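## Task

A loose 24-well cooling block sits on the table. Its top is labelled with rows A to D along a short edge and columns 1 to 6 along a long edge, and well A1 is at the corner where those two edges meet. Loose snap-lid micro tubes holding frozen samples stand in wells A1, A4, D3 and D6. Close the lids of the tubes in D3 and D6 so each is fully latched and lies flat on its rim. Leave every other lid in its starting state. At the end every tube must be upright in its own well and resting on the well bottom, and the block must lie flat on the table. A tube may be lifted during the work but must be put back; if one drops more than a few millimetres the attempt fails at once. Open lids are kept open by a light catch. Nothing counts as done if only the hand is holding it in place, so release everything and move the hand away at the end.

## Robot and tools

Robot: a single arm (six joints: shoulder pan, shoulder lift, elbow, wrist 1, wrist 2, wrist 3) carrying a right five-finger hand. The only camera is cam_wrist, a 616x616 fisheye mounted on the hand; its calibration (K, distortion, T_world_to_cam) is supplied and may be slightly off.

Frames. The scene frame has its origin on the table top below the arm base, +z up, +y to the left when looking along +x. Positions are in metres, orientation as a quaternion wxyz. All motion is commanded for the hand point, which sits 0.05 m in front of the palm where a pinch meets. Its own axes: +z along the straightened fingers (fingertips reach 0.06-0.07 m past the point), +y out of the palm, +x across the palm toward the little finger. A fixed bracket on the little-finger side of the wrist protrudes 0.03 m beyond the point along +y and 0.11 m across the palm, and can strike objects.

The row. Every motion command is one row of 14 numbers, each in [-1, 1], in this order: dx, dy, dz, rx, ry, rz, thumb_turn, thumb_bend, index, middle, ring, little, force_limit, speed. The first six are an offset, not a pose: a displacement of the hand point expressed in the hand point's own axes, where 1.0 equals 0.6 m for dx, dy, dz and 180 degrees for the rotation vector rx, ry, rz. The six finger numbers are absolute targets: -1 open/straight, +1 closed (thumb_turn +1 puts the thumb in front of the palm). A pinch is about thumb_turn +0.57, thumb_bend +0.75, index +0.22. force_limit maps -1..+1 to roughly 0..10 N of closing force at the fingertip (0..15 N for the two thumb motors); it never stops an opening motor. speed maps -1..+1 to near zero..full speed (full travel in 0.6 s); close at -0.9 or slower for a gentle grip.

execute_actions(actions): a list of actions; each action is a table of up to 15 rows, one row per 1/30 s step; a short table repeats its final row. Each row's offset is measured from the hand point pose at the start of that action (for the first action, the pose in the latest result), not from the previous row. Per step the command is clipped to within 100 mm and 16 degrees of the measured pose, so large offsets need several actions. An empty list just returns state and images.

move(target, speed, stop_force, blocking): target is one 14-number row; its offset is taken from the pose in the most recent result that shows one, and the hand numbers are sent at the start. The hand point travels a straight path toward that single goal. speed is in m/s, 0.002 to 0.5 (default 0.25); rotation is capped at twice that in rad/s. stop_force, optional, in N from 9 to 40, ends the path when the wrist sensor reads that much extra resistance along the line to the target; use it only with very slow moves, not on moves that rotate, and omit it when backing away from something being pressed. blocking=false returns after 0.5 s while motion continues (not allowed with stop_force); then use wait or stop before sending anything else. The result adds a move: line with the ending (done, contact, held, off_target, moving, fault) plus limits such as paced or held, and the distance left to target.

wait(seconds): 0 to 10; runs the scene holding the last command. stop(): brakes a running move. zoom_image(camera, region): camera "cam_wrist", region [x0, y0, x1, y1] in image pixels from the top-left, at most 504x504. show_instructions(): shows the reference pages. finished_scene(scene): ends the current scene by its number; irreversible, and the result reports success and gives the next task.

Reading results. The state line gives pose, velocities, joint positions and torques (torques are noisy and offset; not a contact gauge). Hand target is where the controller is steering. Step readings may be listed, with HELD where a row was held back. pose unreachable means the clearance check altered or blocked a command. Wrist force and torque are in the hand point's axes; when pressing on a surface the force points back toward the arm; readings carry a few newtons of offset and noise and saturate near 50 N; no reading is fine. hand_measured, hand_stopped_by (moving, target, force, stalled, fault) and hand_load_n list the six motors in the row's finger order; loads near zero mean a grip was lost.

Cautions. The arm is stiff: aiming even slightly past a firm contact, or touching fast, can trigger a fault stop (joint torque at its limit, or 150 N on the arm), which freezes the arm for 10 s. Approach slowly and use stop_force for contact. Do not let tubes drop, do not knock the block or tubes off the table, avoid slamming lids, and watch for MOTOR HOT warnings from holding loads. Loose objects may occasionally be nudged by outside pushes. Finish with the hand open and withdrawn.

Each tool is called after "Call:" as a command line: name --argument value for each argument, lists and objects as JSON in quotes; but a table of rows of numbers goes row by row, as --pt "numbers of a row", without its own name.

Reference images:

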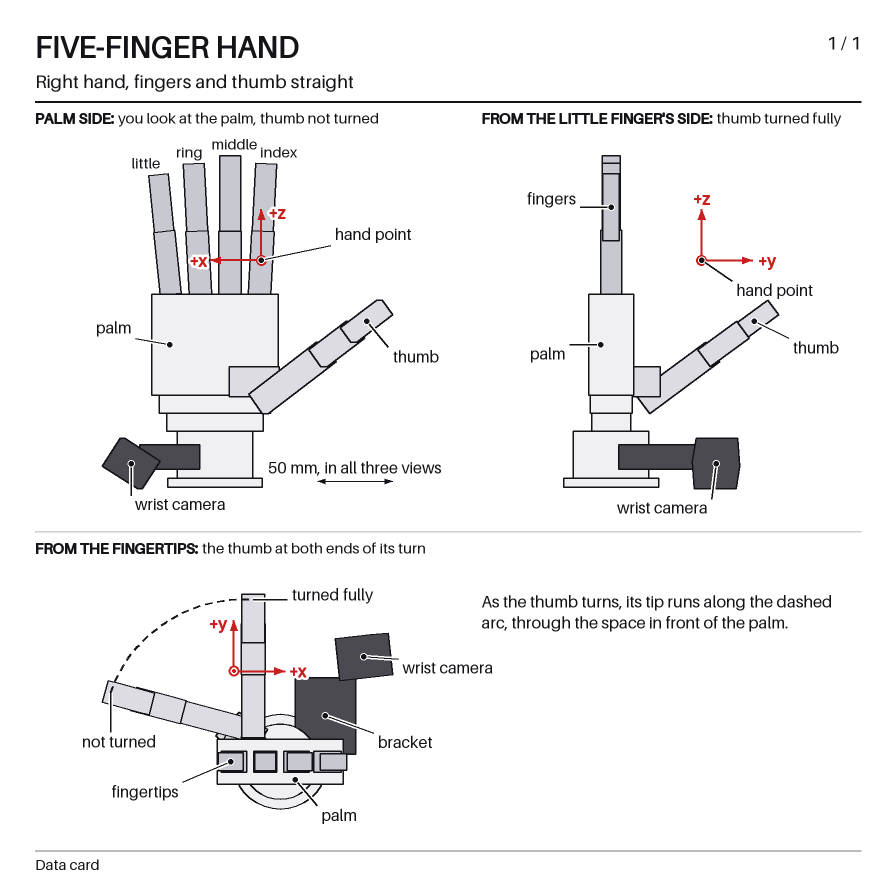

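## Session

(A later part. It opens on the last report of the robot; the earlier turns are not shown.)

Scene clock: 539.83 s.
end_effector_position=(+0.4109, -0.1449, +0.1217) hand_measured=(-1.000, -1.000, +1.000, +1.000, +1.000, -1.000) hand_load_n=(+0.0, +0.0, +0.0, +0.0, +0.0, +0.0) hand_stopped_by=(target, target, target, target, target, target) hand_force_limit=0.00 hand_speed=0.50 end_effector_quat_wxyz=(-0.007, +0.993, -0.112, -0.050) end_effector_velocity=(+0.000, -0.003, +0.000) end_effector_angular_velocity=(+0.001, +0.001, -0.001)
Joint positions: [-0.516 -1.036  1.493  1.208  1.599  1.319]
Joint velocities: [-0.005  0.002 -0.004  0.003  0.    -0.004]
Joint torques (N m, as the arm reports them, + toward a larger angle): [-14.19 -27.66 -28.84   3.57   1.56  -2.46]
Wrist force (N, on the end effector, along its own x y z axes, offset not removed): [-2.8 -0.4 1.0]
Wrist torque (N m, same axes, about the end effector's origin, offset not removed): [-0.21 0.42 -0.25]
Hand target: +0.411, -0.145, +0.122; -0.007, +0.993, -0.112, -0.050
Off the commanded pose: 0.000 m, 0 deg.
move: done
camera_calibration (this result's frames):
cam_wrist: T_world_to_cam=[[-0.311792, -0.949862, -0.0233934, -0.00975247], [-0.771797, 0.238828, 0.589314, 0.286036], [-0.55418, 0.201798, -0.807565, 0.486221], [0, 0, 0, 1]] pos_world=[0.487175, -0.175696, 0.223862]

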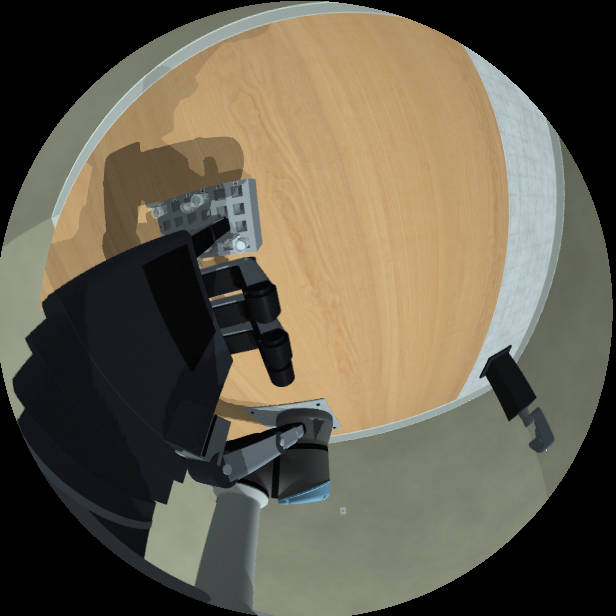

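Call:
move --target '[-0.0235, 0.0063, 0.004, 0, 0, 0, -1, -1, 1, 1, 1, -1, 0, 0.5]' --speed 0.04

Call:
zoom_image --camera "cam_wrist" --region '[180, 185, 280, 275]'

Scene clock: 547.00 s.
end_effector_position=(+0.3964, -0.1454, +0.1208) hand_measured=(-1.000, -1.000, +1.000, +1.000, +1.000, -1.000) hand_load_n=(+0.0, +0.0, +0.0, +0.0, +0.0, +0.0) hand_stopped_by=(target, target, target, target, target, target) hand_force_limit=0.00 hand_speed=0.50 end_effector_quat_wxyz=(-0.007, +0.992, -0.112, -0.050) end_effector_velocity=(-0.003, -0.000, +0.000) end_effector_angular_velocity=(-0.000, +0.001, +0.000)
Joint positions: [-0.532 -1.065  1.543  1.187  1.6    1.304]
Joint velocities: [-0.003 -0.006  0.009 -0.003  0.001 -0.003]
Joint torques (N m, as the arm reports them, + toward a larger angle): [-12.34 -46.08  -6.16   0.95   1.57  -2.62]
Wrist force (N, on the end effector, along its own x y z axes, offset not removed): [-3.7 0.8 0.4]
Wrist torque (N m, same axes, about the end effector's origin, offset not removed): [-0.09 0.81 -0.21]
Hand target: +0.396, -0.145, +0.121; -0.007, +0.993, -0.112, -0.050
Off the commanded pose: 0.000 m, 0 deg.
move: done
camera_calibration (this result's frames):
cam_wrist: T_world_to_cam=[[-0.31181, -0.949857, -0.0233717, -0.0147935], [-0.771759, 0.238845, 0.589356, 0.275525], [-0.554222, 0.201805, -0.807535, 0.477531], [0, 0, 0, 1]] pos_world=[0.472684, -0.176227, 0.222895]

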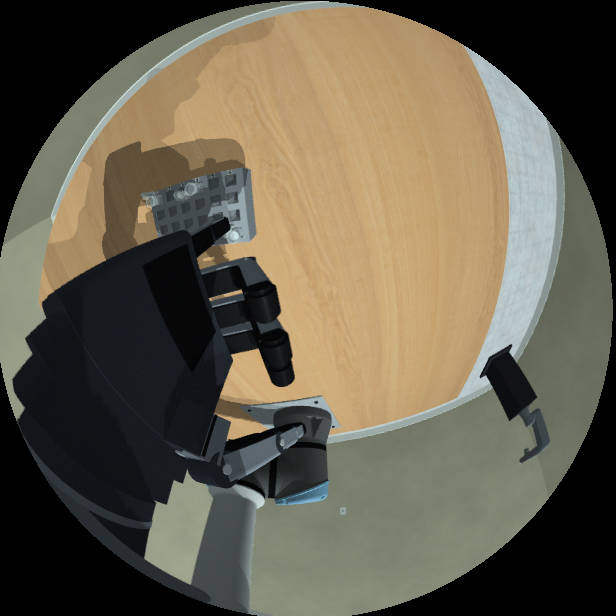

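Region (180, 185, 280, 275) of cam_wrist's 616x616 image, scaled by 5.040, with more detail than that image has; it fills the top 454 rows of this view, and the rest is white.

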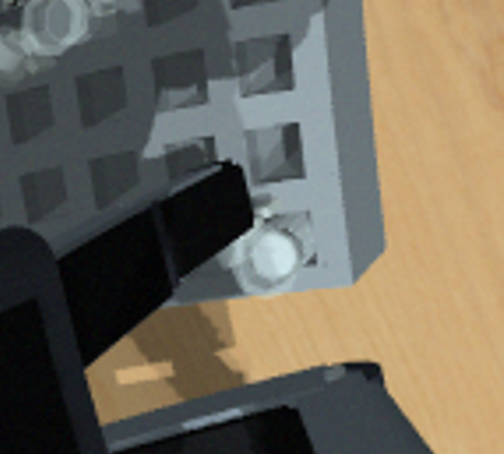

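Call:
zoom_image --camera "cam_wrist" --region '[205, 205, 260, 255]'

Region (205, 205, 260, 255) of cam_wrist's 616x616 image, scaled by 9.164, with more detail than that image has; it fills the top 458 rows of this view, and the rest is white.

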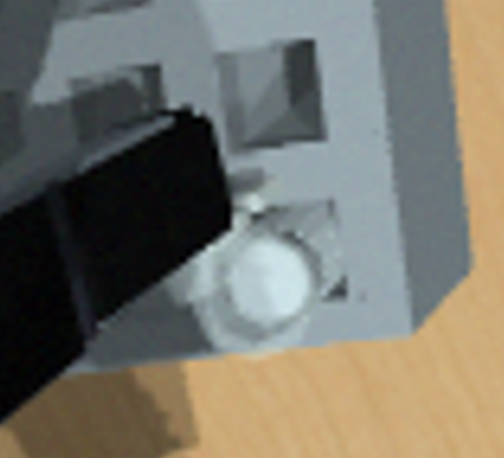

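Call:
move --target '[0.0035, 0, -0.0066, 0, 0, 0, -1, -1, 1, 1, 1, -1, 0, 0.5]' --speed 0.03

Call:
zoom_image --camera "cam_wrist" --region '[205, 205, 260, 255]'

Scene clock: 600.87 s.
end_effector_position=(+0.3987, -0.1460, +0.1243) hand_measured=(-1.000, -1.000, +1.000, +1.000, +1.000, -1.000) hand_load_n=(+0.0, +0.0, +0.0, +0.0, +0.0, +0.0) hand_stopped_by=(target, target, target, target, target, target) hand_force_limit=0.00 hand_speed=0.50 end_effector_quat_wxyz=(-0.007, +0.992, -0.112, -0.050) end_effector_velocity=(+0.001, +0.000, +0.002) end_effector_angular_velocity=(-0.000, -0.001, +0.001)
Joint positions: [-0.53  -1.064  1.531  1.198  1.6    1.305]
Joint velocities: [ 0.002  0.001 -0.006  0.005 -0.     0.001]
Joint torques (N m, as the arm reports them, + toward a larger angle): [ 10.54 -27.5  -30.59   3.7   -1.27   2.62]
Wrist force (N, on the end effector, along its own x y z axes, offset not removed): [-2.8 -0.8 0.8]
Wrist torque (N m, same axes, about the end effector's origin, offset not removed): [-0.22 0.42 -0.23]
Hand target: +0.399, -0.146, +0.124; -0.007, +0.992, -0.112, -0.050
Off the commanded pose: 0.000 m, 0 deg.
move: done
camera_calibration (this result's frames):
cam_wrist: T_world_to_cam=[[-0.311816, -0.949855, -0.0233698, -0.0145038], [-0.771764, 0.238853, 0.589347, 0.27533], [-0.554212, 0.201804, -0.807542, 0.481798], [0, 0, 0, 1]] pos_world=[0.474985, -0.176769, 0.226468]

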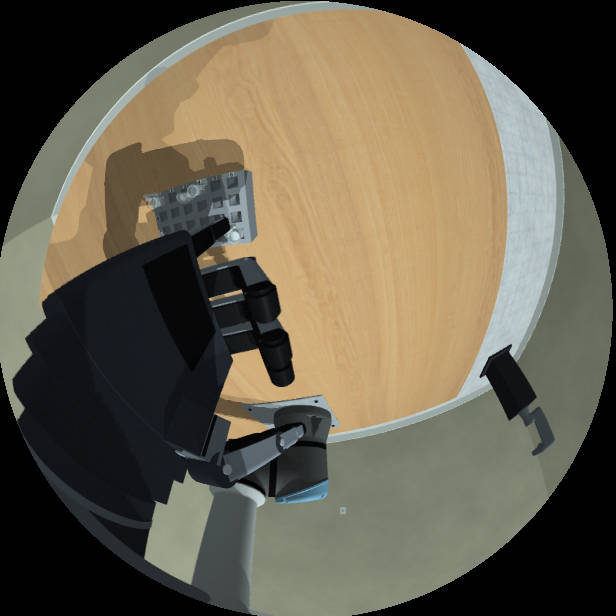

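Region (205, 205, 260, 255) of cam_wrist's 616x616 image, scaled by 9.164, with more detail than that image has; it fills the top 458 rows of this view, and the rest is white.

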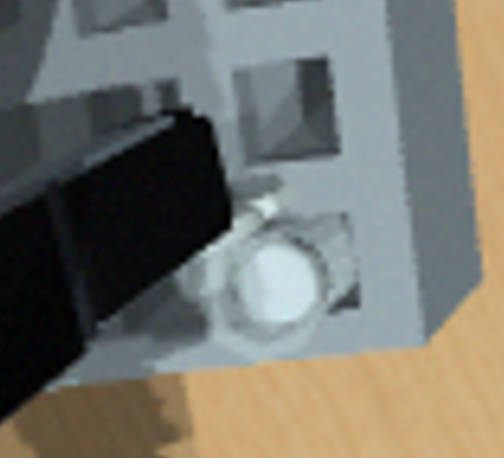

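Call:
execute_actions --actions '[[[-0.0112, 0.0025, 0.0053, 0, 0, 0, -1, -1, 1, 1, 1, -1, 0, 0.5]]]'

Call:
zoom_image --camera "cam_wrist" --region '[205, 205, 260, 255]'

Scene clock: 608.77 s.
end_effector_position=(+0.3916, -0.1459, +0.1219) hand_measured=(-1.000, -1.000, +1.000, +1.000, +1.000, -1.000) hand_load_n=(+0.0, +0.0, +0.0, +0.0, +0.0, +0.0) hand_stopped_by=(target, target, target, target, target, target) hand_force_limit=0.00 hand_speed=0.50 end_effector_quat_wxyz=(-0.007, +0.993, -0.112, -0.050) end_effector_velocity=(-0.001, +0.000, -0.001) end_effector_angular_velocity=(+0.000, -0.000, +0.000)
Joint positions: [-0.538 -1.077  1.558  1.184  1.601  1.298]
Joint velocities: [-0.001 -0.002  0.005 -0.003 -0.    -0.002]
Joint torques (N m, as the arm reports them, + toward a larger angle): [-12.69 -43.15  -4.08   0.66   1.85  -2.63]
Wrist force (N, on the end effector, along its own x y z axes, offset not removed): [-3.5 -1.2 -3.6]
Wrist torque (N m, same axes, about the end effector's origin, offset not removed): [-0.10 0.89 -0.19]
Hand target: +0.392, -0.146, +0.122; -0.007, +0.992, -0.112, -0.050
Off the commanded pose: 0.000 m, 0 deg.
Step readings (end_effector_position):
0: (+0.3988, -0.1460, +0.1245)
1: (+0.3988, -0.1460, +0.1245)
2: (+0.3981, -0.1460, +0.1243)
4: (+0.3954, -0.1459, +0.1232)
8: (+0.3927, -0.1459, +0.1222)
15: end_effector_position above
camera_calibration (this result's frames):
cam_wrist: T_world_to_cam=[[-0.311802, -0.94986, -0.0233487, -0.0166769], [-0.771785, 0.238861, 0.589316, 0.271341], [-0.554191, 0.20177, -0.807565, 0.475913], [0, 0, 0, 1]] pos_world=[0.467963, -0.176678, 0.224036]

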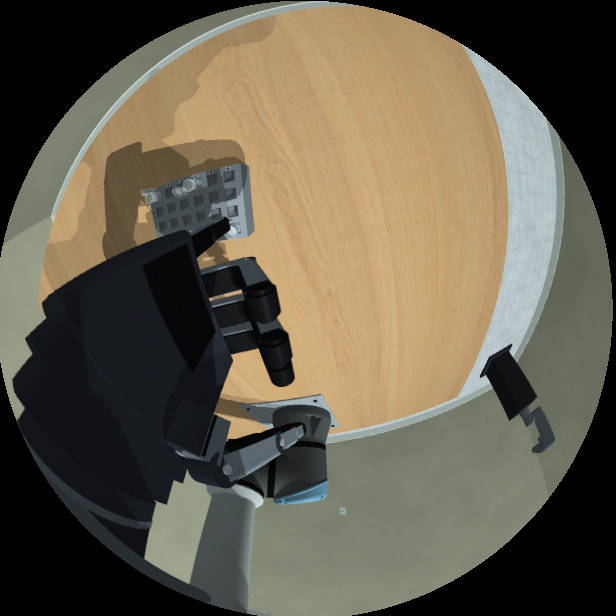

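Region (205, 205, 260, 255) of cam_wrist's 616x616 image, scaled by 9.164, with more detail than that image has; it fills the top 458 rows of this view, and the rest is white.

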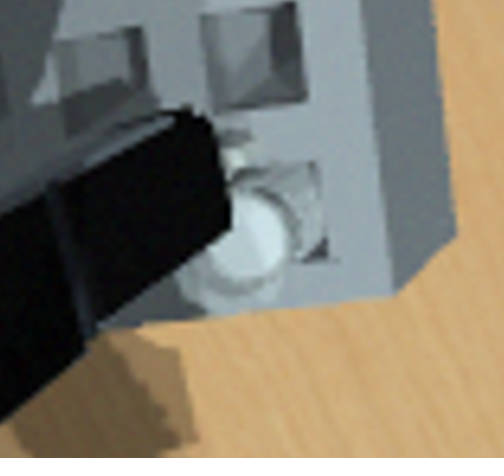

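Call:
move --target '[-0.0073, 0.0008, 0.0027, 0, 0, 0, -1, -1, 1, 1, 1, -1, 0, 0.5]' --speed 0.02

Call:
zoom_image --camera "cam_wrist" --region '[205, 200, 260, 250]'

Scene clock: 624.07 s.
end_effector_position=(+0.3873, -0.1454, +0.1208) hand_measured=(-1.000, -1.000, +1.000, +1.000, +1.000, -1.000) hand_load_n=(+0.0, +0.0, +0.0, +0.0, +0.0, -0.5) hand_stopped_by=(target, target, target, target, target, target) hand_force_limit=0.00 hand_speed=0.50 end_effector_quat_wxyz=(-0.007, +0.992, -0.112, -0.050) end_effector_velocity=(-0.002, +0.001, -0.001) end_effector_angular_velocity=(+0.001, +0.002, +0.001)
Joint positions: [-0.541 -1.085  1.574  1.176  1.601  1.294]
Joint velocities: [-0.001 -0.003  0.007 -0.002 -0.    -0.002]
Joint torques (N m, as the arm reports them, + toward a larger angle): [-12.27 -44.82  -4.57   0.59   1.36  -2.38]
Wrist force (N, on the end effector, along its own x y z axes, offset not removed): [-3.2 -0.4 -0.3]
Wrist torque (N m, same axes, about the end effector's origin, offset not removed): [-0.32 0.46 -0.22]
Hand target: +0.387, -0.145, +0.121; -0.007, +0.993, -0.112, -0.050
Off the commanded pose: 0.000 m, 0 deg.
move: done
camera_calibration (this result's frames):
cam_wrist: T_world_to_cam=[[-0.31181, -0.949858, -0.0233461, -0.0175627], [-0.771763, 0.238862, 0.589344, 0.268533], [-0.554217, 0.201781, -0.807545, 0.472511], [0, 0, 0, 1]] pos_world=[0.463641, -0.176168, 0.222906]

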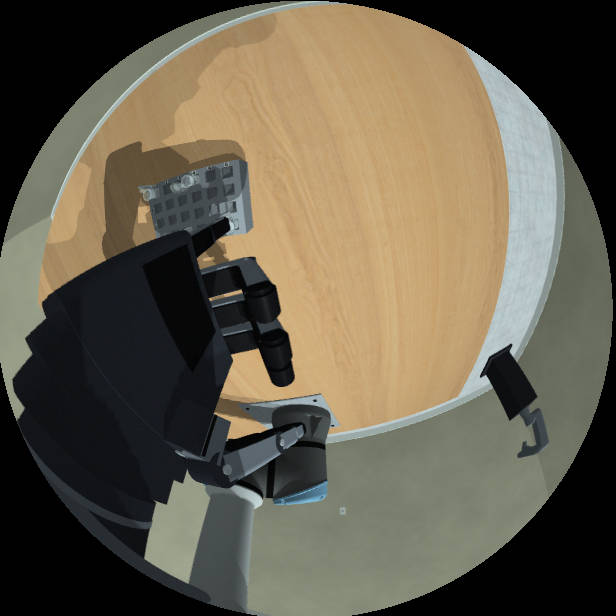

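Region (205, 200, 260, 250) of cam_wrist's 616x616 image, scaled by 9.164, with more detail than that image has; it fills the top 458 rows of this view, and the rest is white.

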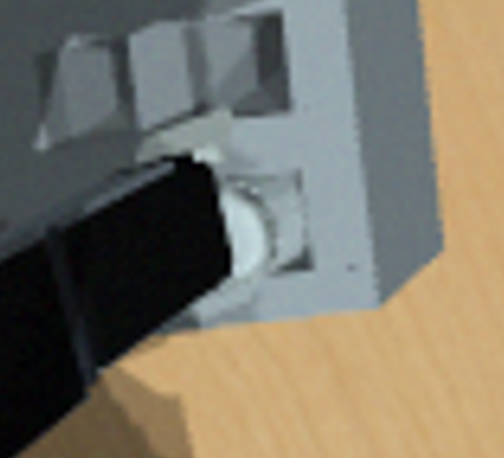

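Call:
execute_actions --actions '[[[-0.0009,0.0001,0.0005,0,0,0,-1,-1,1,1,1,-1,0,0.5],[-0.0018,0.0001,0.0011,0,0,0,-1,-1,1,1,1,-1,0,0.5],[-0.0027,0.0002,0.0017,0,0,0,-1,-1,1,1,1,-1,0,0.5],[-0.0036,0.0002,0.0024,0,0,0,-1,-1,1,1,1,-1,0,0.5],[-0.0045,0.0003,0.0031,0,0,0,-1,-1,1,1,1,-1,0,0.5],[-0.0054,0.0003,0.0039,0,0,0,-1,-1,1,1,1,-1,0,0.5],[-0.0062,0.0004,0.0048,0,0,0,-1,-1,1,1,1,-1,0,0.5],[-0.007,0.0004,0.0057,0,0,0,-1,-1,1,1,1,-1,0,0.5],[-0.0078,0.0005,0.0066,0,0,0,-1,-1,1,1,1,-1,0,0.5],[-0.0085,0.0005,0.0076,0,0,0,-1,-1,1,1,1,-1,0,0.5],[-0.0092,0.0006,0.0086,0,0,0,-1,-1,1,1,1,-1,0,0.5],[-0.0098,0.0006,0.0096,0,0,0,-1,-1,1,1,1,-1,0,0.5],[-0.0104,0.0007,0.0107,0,0,0,-1,-1,1,1,1,-1,0,0.5],[-0.0109,0.0007,0.0118,0,0,0,-1,-1,1,1,1,-1,0,0.5],[-0.0113,0.0008,0.0128,0,0,0,-1,-1,1,1,1,-1,0,0.5]]]'

Call:
wait --seconds 0.5

Call:
zoom_image --camera "cam_wrist" --region '[200, 195, 260, 250]'

Scene clock: 653.67 s.
end_effector_position=(+0.3816, -0.1444, +0.1162) hand_measured=(-1.000, -1.000, +1.000, +1.000, +1.000, -1.000) hand_load_n=(+0.0, +0.0, +0.0, +0.0, +0.0, -0.5) hand_stopped_by=(target, target, target, target, target, target) hand_force_limit=0.00 hand_speed=0.50 end_effector_quat_wxyz=(-0.007, +0.992, -0.112, -0.050) end_effector_velocity=(-0.013, +0.002, -0.017) end_effector_angular_velocity=(+0.001, +0.000, -0.001)
Joint positions: [-0.546 -1.092  1.598  1.158  1.601  1.29 ]
Joint velocities: [-0.011 -0.009  0.063 -0.054  0.    -0.01 ]
Joint torques (N m, as the arm reports them, + toward a larger angle): [-13.05 -44.25  -4.27   0.77   1.55  -2.48]
Wrist force (N, on the end effector, along its own x y z axes, offset not removed): [-5.4 -0.7 -1.3]
Wrist torque (N m, same axes, about the end effector's origin, offset not removed): [-0.28 0.83 -0.35]
Hand target: +0.380, -0.144, +0.114; -0.007, +0.992, -0.112, -0.050
Off the commanded pose: 0.003 m, 0 deg.
Step readings (end_effector_position):
0: (+0.3871, -0.1454, +0.1207)
1: (+0.3871, -0.1454, +0.1207)
2: (+0.3871, -0.1454, +0.1207)
4: (+0.3867, -0.1453, +0.1205)
8: (+0.3850, -0.1450, +0.1194)
15: end_effector_position above
camera_calibration (this result's frames):
cam_wrist: T_world_to_cam=[[-0.31184, -0.949848, -0.0233425, -0.0185134], [-0.771694, 0.238865, 0.589434, 0.266538], [-0.554297, 0.201822, -0.807479, 0.465517], [0, 0, 0, 1]] pos_world=[0.457947, -0.175203, 0.218357]

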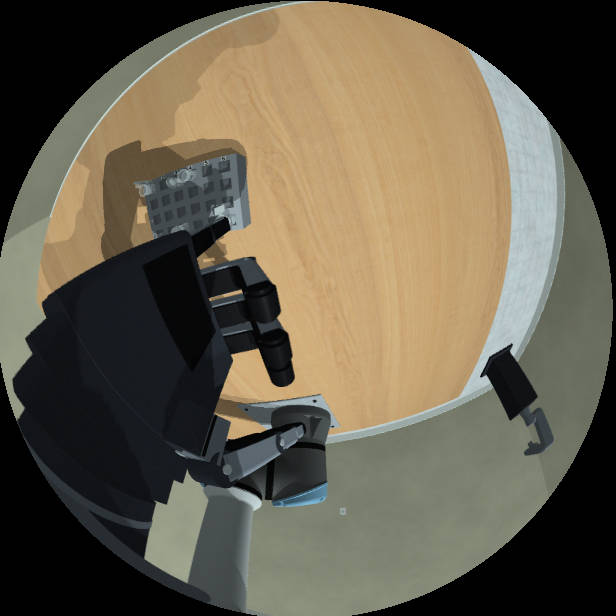

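Scene clock: 654.17 s.
end_effector_position=(+0.3799, -0.1442, +0.1139) hand_measured=(-1.000, -1.000, +1.000, +1.000, +1.000, -1.000) hand_load_n=(+0.0, +0.0, +0.0, +0.0, +0.0, -0.5) hand_stopped_by=(target, target, target, target, target, target) hand_force_limit=0.00 hand_speed=0.50 end_effector_quat_wxyz=(-0.007, +0.992, -0.112, -0.050) end_effector_velocity=(+0.000, -0.000, -0.000) end_effector_angular_velocity=(-0.001, -0.002, -0.001)
Joint positions: [-0.547 -1.093  1.607  1.151  1.601  1.289]
Joint velocities: [-0.     0.    -0.    -0.002 -0.001  0.   ]
Joint torques (N m, as the arm reports them, + toward a larger angle): [-12.59 -43.56  -4.91   0.73   1.2   -2.71]
Wrist force (N, on the end effector, along its own x y z axes, offset not removed): [-2.6 0.6 -3.8]
Wrist torque (N m, same axes, about the end effector's origin, offset not removed): [0.07 0.55 -0.16]
Hand target: +0.380, -0.144, +0.114; -0.007, +0.992, -0.112, -0.050
Off the commanded pose: 0.000 m, 0 deg.
wait: 0.50 s; at rest by 0.23 s
camera_calibration (this result's frames):
cam_wrist: T_world_to_cam=[[-0.311838, -0.949849, -0.0233399, -0.0188639], [-0.771703, 0.238869, 0.589421, 0.266564], [-0.554285, 0.201815, -0.807489, 0.462602], [0, 0, 0, 1]] pos_world=[0.456239, -0.174952, 0.215987]

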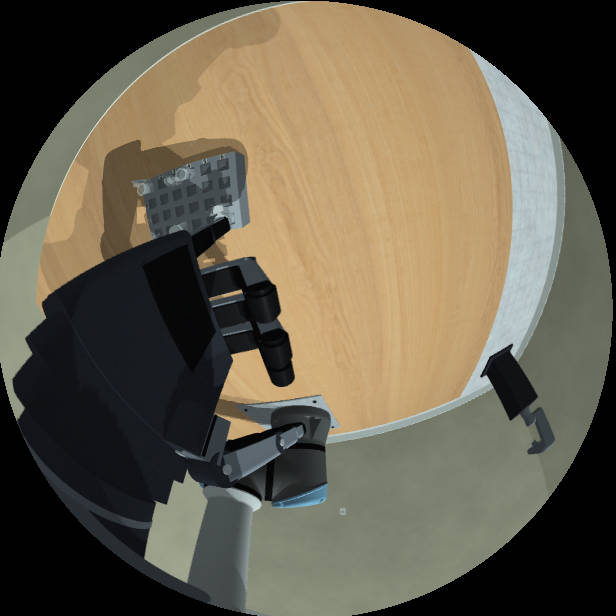

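Region (200, 195, 260, 250) of cam_wrist's 616x616 image, scaled by 8.400, with more detail than that image has; it fills the top 462 rows of this view, and the rest is white.

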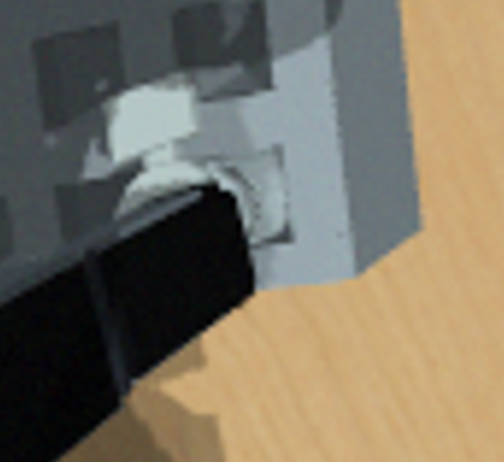

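The lid is folded over. Pressing it home now.

Call:
move --target '[0.001, 0, 0.01, 0, 0, 0, -1, -1, 1, 1, 1, -1, 0, 0.5]' --speed 0.004 --stop_force 22

Call:
zoom_image --camera "cam_wrist" --region '[200, 195, 260, 250]'

Scene clock: 660.87 s.
end_effector_position=(+0.3798, -0.1441, +0.1087) hand_measured=(-1.000, -1.000, +1.000, +1.000, +1.000, -1.000) hand_load_n=(+0.0, +0.0, +0.0, +0.0, +0.0, -2.5) hand_stopped_by=(target, target, target, target, target, target) hand_force_limit=0.00 hand_speed=0.50 end_effector_quat_wxyz=(-0.007, +0.992, -0.112, -0.050) end_effector_velocity=(-0.001, +0.001, +0.001) end_effector_angular_velocity=(+0.001, +0.002, +0.001)
Joint positions: [-0.547 -1.087  1.613  1.139  1.601  1.289]
Joint velocities: [ 0.001 -0.002  0.     0.004  0.     0.   ]
Joint torques (N m, as the arm reports them, + toward a larger angle): [-11.11 -31.33 -13.26   0.54   0.01  -2.7 ]
Wrist force (N, on the end effector, along its own x y z axes, offset not removed): [-7.7 2.9 -31.9]
Wrist torque (N m, same axes, about the end effector's origin, offset not removed): [1.74 2.64 -0.34]
Hand target: +0.380, -0.144, +0.109; -0.007, +0.992, -0.112, -0.050
Off the commanded pose: 0.001 m, 0 deg.
move: contact
camera_calibration (this result's frames):
cam_wrist: T_world_to_cam=[[-0.31185, -0.949844, -0.0233766, -0.0189502], [-0.771559, 0.238804, 0.589635, 0.269461], [-0.554479, 0.201914, -0.807331, 0.458433], [0, 0, 0, 1]] pos_world=[0.456187, -0.174912, 0.210781]

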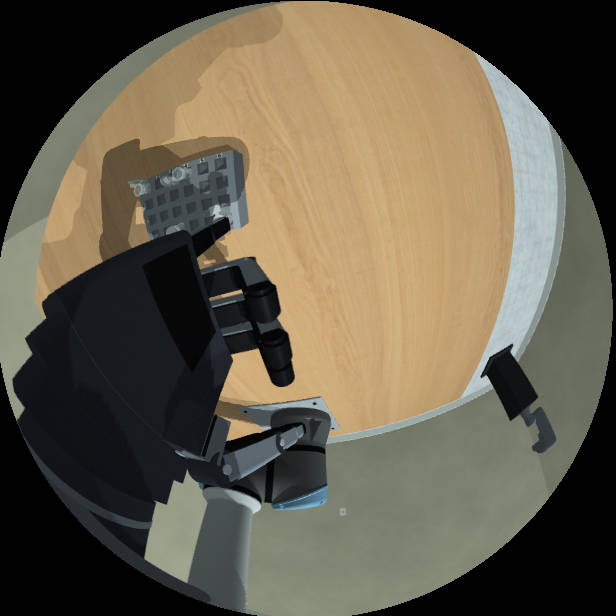

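Region (200, 195, 260, 250) of cam_wrist's 616x616 image, scaled by 8.400, with more detail than that image has; it fills the top 462 rows of this view, and the rest is white.

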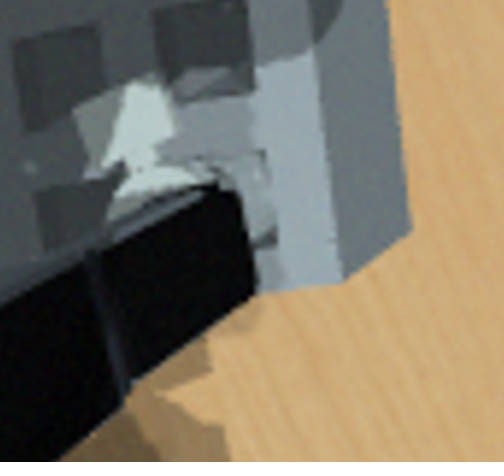

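Call:
execute_actions --actions '[[[-0.0002,0,-0.002,0,0,0,-1,-1,1,1,1,-1,0,0.5],[-0.0004,0,-0.004,0,0,0,-1,-1,1,1,1,-1,0,0.5],[-0.0007,0,-0.007,0,0,0,-1,-1,1,1,1,-1,0,0.5],[-0.002,0,-0.011,0,0,0,-1,-1,1,1,1,-1,0,0.5],[-0.005,0,-0.016,0,0,0,-1,-1,1,1,1,-1,0,0.5],[-0.01,0,-0.021,0,0,0,-1,-1,1,1,1,-1,0,0.5],[-0.016,0,-0.026,0,0,0,-1,-1,1,1,1,-1,0,0.5],[-0.023,0,-0.031,0,0,0,-1,-1,1,1,1,-1,0,0.5],[-0.031,0,-0.036,0,0,0,-1,-1,1,1,1,-1,0,0.5],[-0.039,0,-0.04,0,0,0,-1,-1,1,1,1,-1,0,0.5],[-0.047,0,-0.044,0,0,0,-1,-1,1,1,1,-1,0,0.5],[-0.055,0,-0.047,0,0,0,-1,-1,1,1,1,-1,0,0.5],[-0.062,0,-0.05,0,0,0,-1,-1,1,1,1,-1,0,0.5],[-0.068,0,-0.052,0,0,0,-1,-1,1,1,1,-1,0,0.5],[-0.073,0,-0.053,0,0,0,-1,-1,1,1,1,-1,0,0.5]]]'

Call:
wait --seconds 0.6

Call:
zoom_image --camera "cam_wrist" --region '[130, 115, 270, 235]'

Scene clock: 678.10 s.
end_effector_position=(+0.3563, -0.1388, +0.1351) hand_measured=(-1.000, -1.000, +1.000, +1.000, +1.000, -1.000) hand_load_n=(+0.0, +0.0, +0.0, +0.0, +0.0, +0.0) hand_stopped_by=(target, target, target, target, target, target) hand_force_limit=0.00 hand_speed=0.50 end_effector_quat_wxyz=(-0.007, +0.992, -0.112, -0.050) end_effector_velocity=(-0.109, +0.025, +0.068) end_effector_angular_velocity=(+0.000, +0.005, -0.004)
Joint positions: [-0.563 -1.169  1.661  1.173  1.603  1.273]
Joint velocities: [-0.078 -0.318  0.276  0.044  0.009 -0.074]
Joint torques (N m, as the arm reports them, + toward a larger angle): [-13.88 -41.87  -3.12   3.29   1.34  -2.68]
Wrist force (N, on the end effector, along its own x y z axes, offset not removed): [-1.0 -1.0 1.7]
Wrist torque (N m, same axes, about the end effector's origin, offset not removed): [-0.33 0.16 -0.05]
Hand target: +0.341, -0.135, +0.144; -0.007, +0.992, -0.112, -0.050
Off the commanded pose: 0.019 m, 0 deg.
Step readings (end_effector_position):
0: (+0.3799, -0.1442, +0.1090)
1: (+0.3799, -0.1442, +0.1090)
2: (+0.3799, -0.1442, +0.1091)
4: (+0.3799, -0.1441, +0.1101)
8: (+0.3776, -0.1436, +0.1167)
15: end_effector_position above
camera_calibration (this result's frames):
cam_wrist: T_world_to_cam=[[-0.312162, -0.949749, -0.0230601, -0.020535], [-0.770956, 0.239064, 0.590317, 0.23421], [-0.55514, 0.202053, -0.806842, 0.465879], [0, 0, 0, 1]] pos_world=[0.432784, -0.169627, 0.237159]

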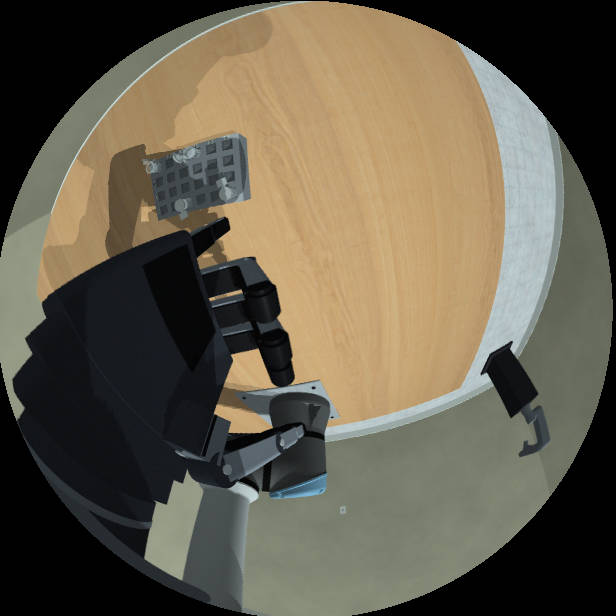

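Scene clock: 678.70 s.
end_effector_position=(+0.3412, -0.1351, +0.1435) hand_measured=(-1.000, -1.000, +1.000, +1.000, +1.000, -1.000) hand_load_n=(+0.0, +0.0, +0.0, +0.0, +0.0, +0.0) hand_stopped_by=(target, target, target, target, target, target) hand_force_limit=0.00 hand_speed=0.50 end_effector_quat_wxyz=(-0.007, +0.992, -0.112, -0.050) end_effector_velocity=(+0.000, +0.000, +0.000) end_effector_angular_velocity=(-0.000, -0.002, +0.001)
Joint positions: [-0.574 -1.212  1.7    1.177  1.605  1.262]
Joint velocities: [ 0.001 -0.002  0.001 -0.001 -0.    -0.001]
Joint torques (N m, as the arm reports them, + toward a larger angle): [-12.62 -39.43  -5.11   3.63   1.49  -2.61]
Wrist force (N, on the end effector, along its own x y z axes, offset not removed): [-2.4 1.1 -2.0]
Wrist torque (N m, same axes, about the end effector's origin, offset not removed): [0.29 0.31 -0.13]
Hand target: +0.341, -0.135, +0.144; -0.007, +0.992, -0.112, -0.050
Off the commanded pose: 0.001 m, 0 deg.
wait: 0.60 s; at rest by 0.43 s
camera_calibration (this result's frames):
cam_wrist: T_world_to_cam=[[-0.312314, -0.949702, -0.0229429, -0.0215478], [-0.7707, 0.239181, 0.590604, 0.216533], [-0.55541, 0.202136, -0.806635, 0.463571], [0, 0, 0, 1]] pos_world=[0.417625, -0.165959, 0.245553]

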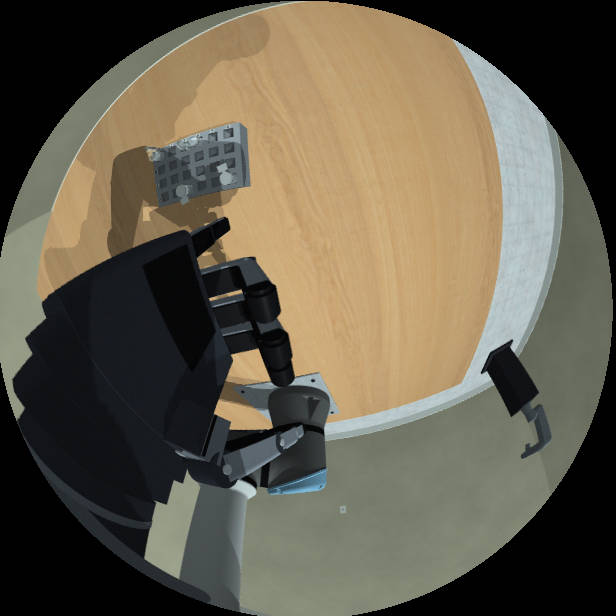

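Region (130, 115, 270, 235) of cam_wrist's 616x616 image, scaled by 3.600, with more detail than that image has; it fills the top 432 rows of this view, and the rest is white.

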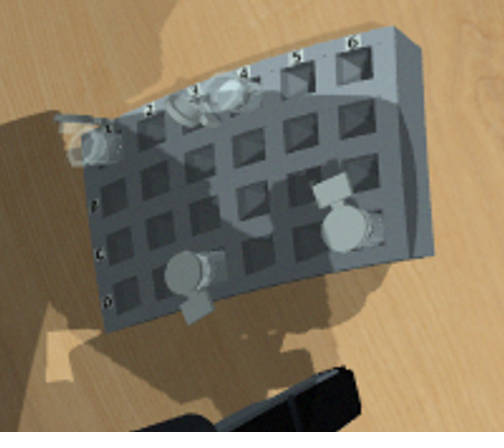

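Call:
move --target '[-0.03, 0, -0.09, 0, 0, 0, -1, -1, 1, 1, 1, -1, 0, 0.5]' --speed 0.2

Call:
finished_scene --scene 1

Scene clock: 686.17 s.
end_effector_position=(+0.3291, -0.1326, +0.1989) hand_measured=(-1.000, -1.000, +1.000, +1.000, +1.000, -1.000) hand_load_n=(+0.0, +0.0, +0.0, +0.0, +0.0, +0.0) hand_stopped_by=(target, target, target, target, target, target) hand_force_limit=0.00 hand_speed=0.50 end_effector_quat_wxyz=(-0.007, +0.992, -0.112, -0.050) end_effector_velocity=(-0.000, +0.000, +0.002) end_effector_angular_velocity=(-0.000, +0.001, +0.001)
Joint positions: [-0.583 -1.295  1.658  1.301  1.606  1.253]
Joint velocities: [ 0.001 -0.003 -0.002  0.006  0.001 -0.   ]
Joint torques (N m, as the arm reports them, + toward a larger angle): [-13.42 -38.2  -29.9    4.01   0.54  -2.39]
Wrist force (N, on the end effector, along its own x y z axes, offset not removed): [-1.0 0.1 0.4]
Wrist torque (N m, same axes, about the end effector's origin, offset not removed): [-0.07 0.23 -0.05]
Hand target: +0.329, -0.133, +0.199; -0.007, +0.992, -0.112, -0.050
Off the commanded pose: 0.000 m, 0 deg.
move: done
camera_calibration (this result's frames):
cam_wrist: T_world_to_cam=[[-0.312312, -0.949704, -0.0228968, -0.0216385], [-0.770686, 0.239202, 0.590614, 0.173923], [-0.555431, 0.202102, -0.806629, 0.50096], [0, 0, 0, 1]] pos_world=[0.405531, -0.163398, 0.300872]

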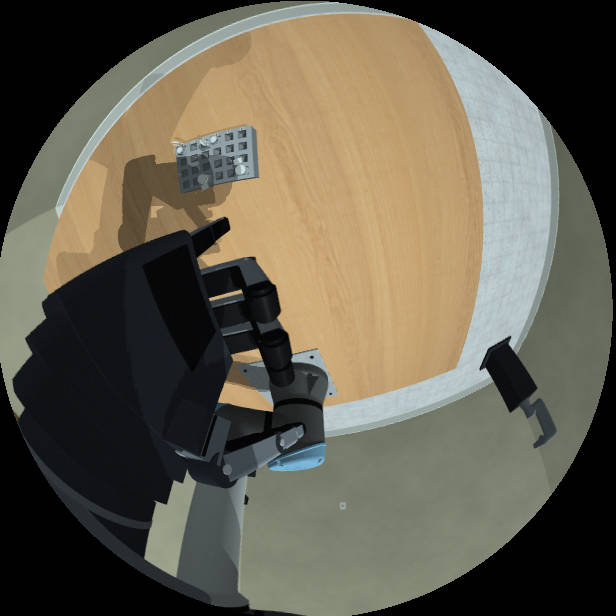

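The scene is finished: the task was done.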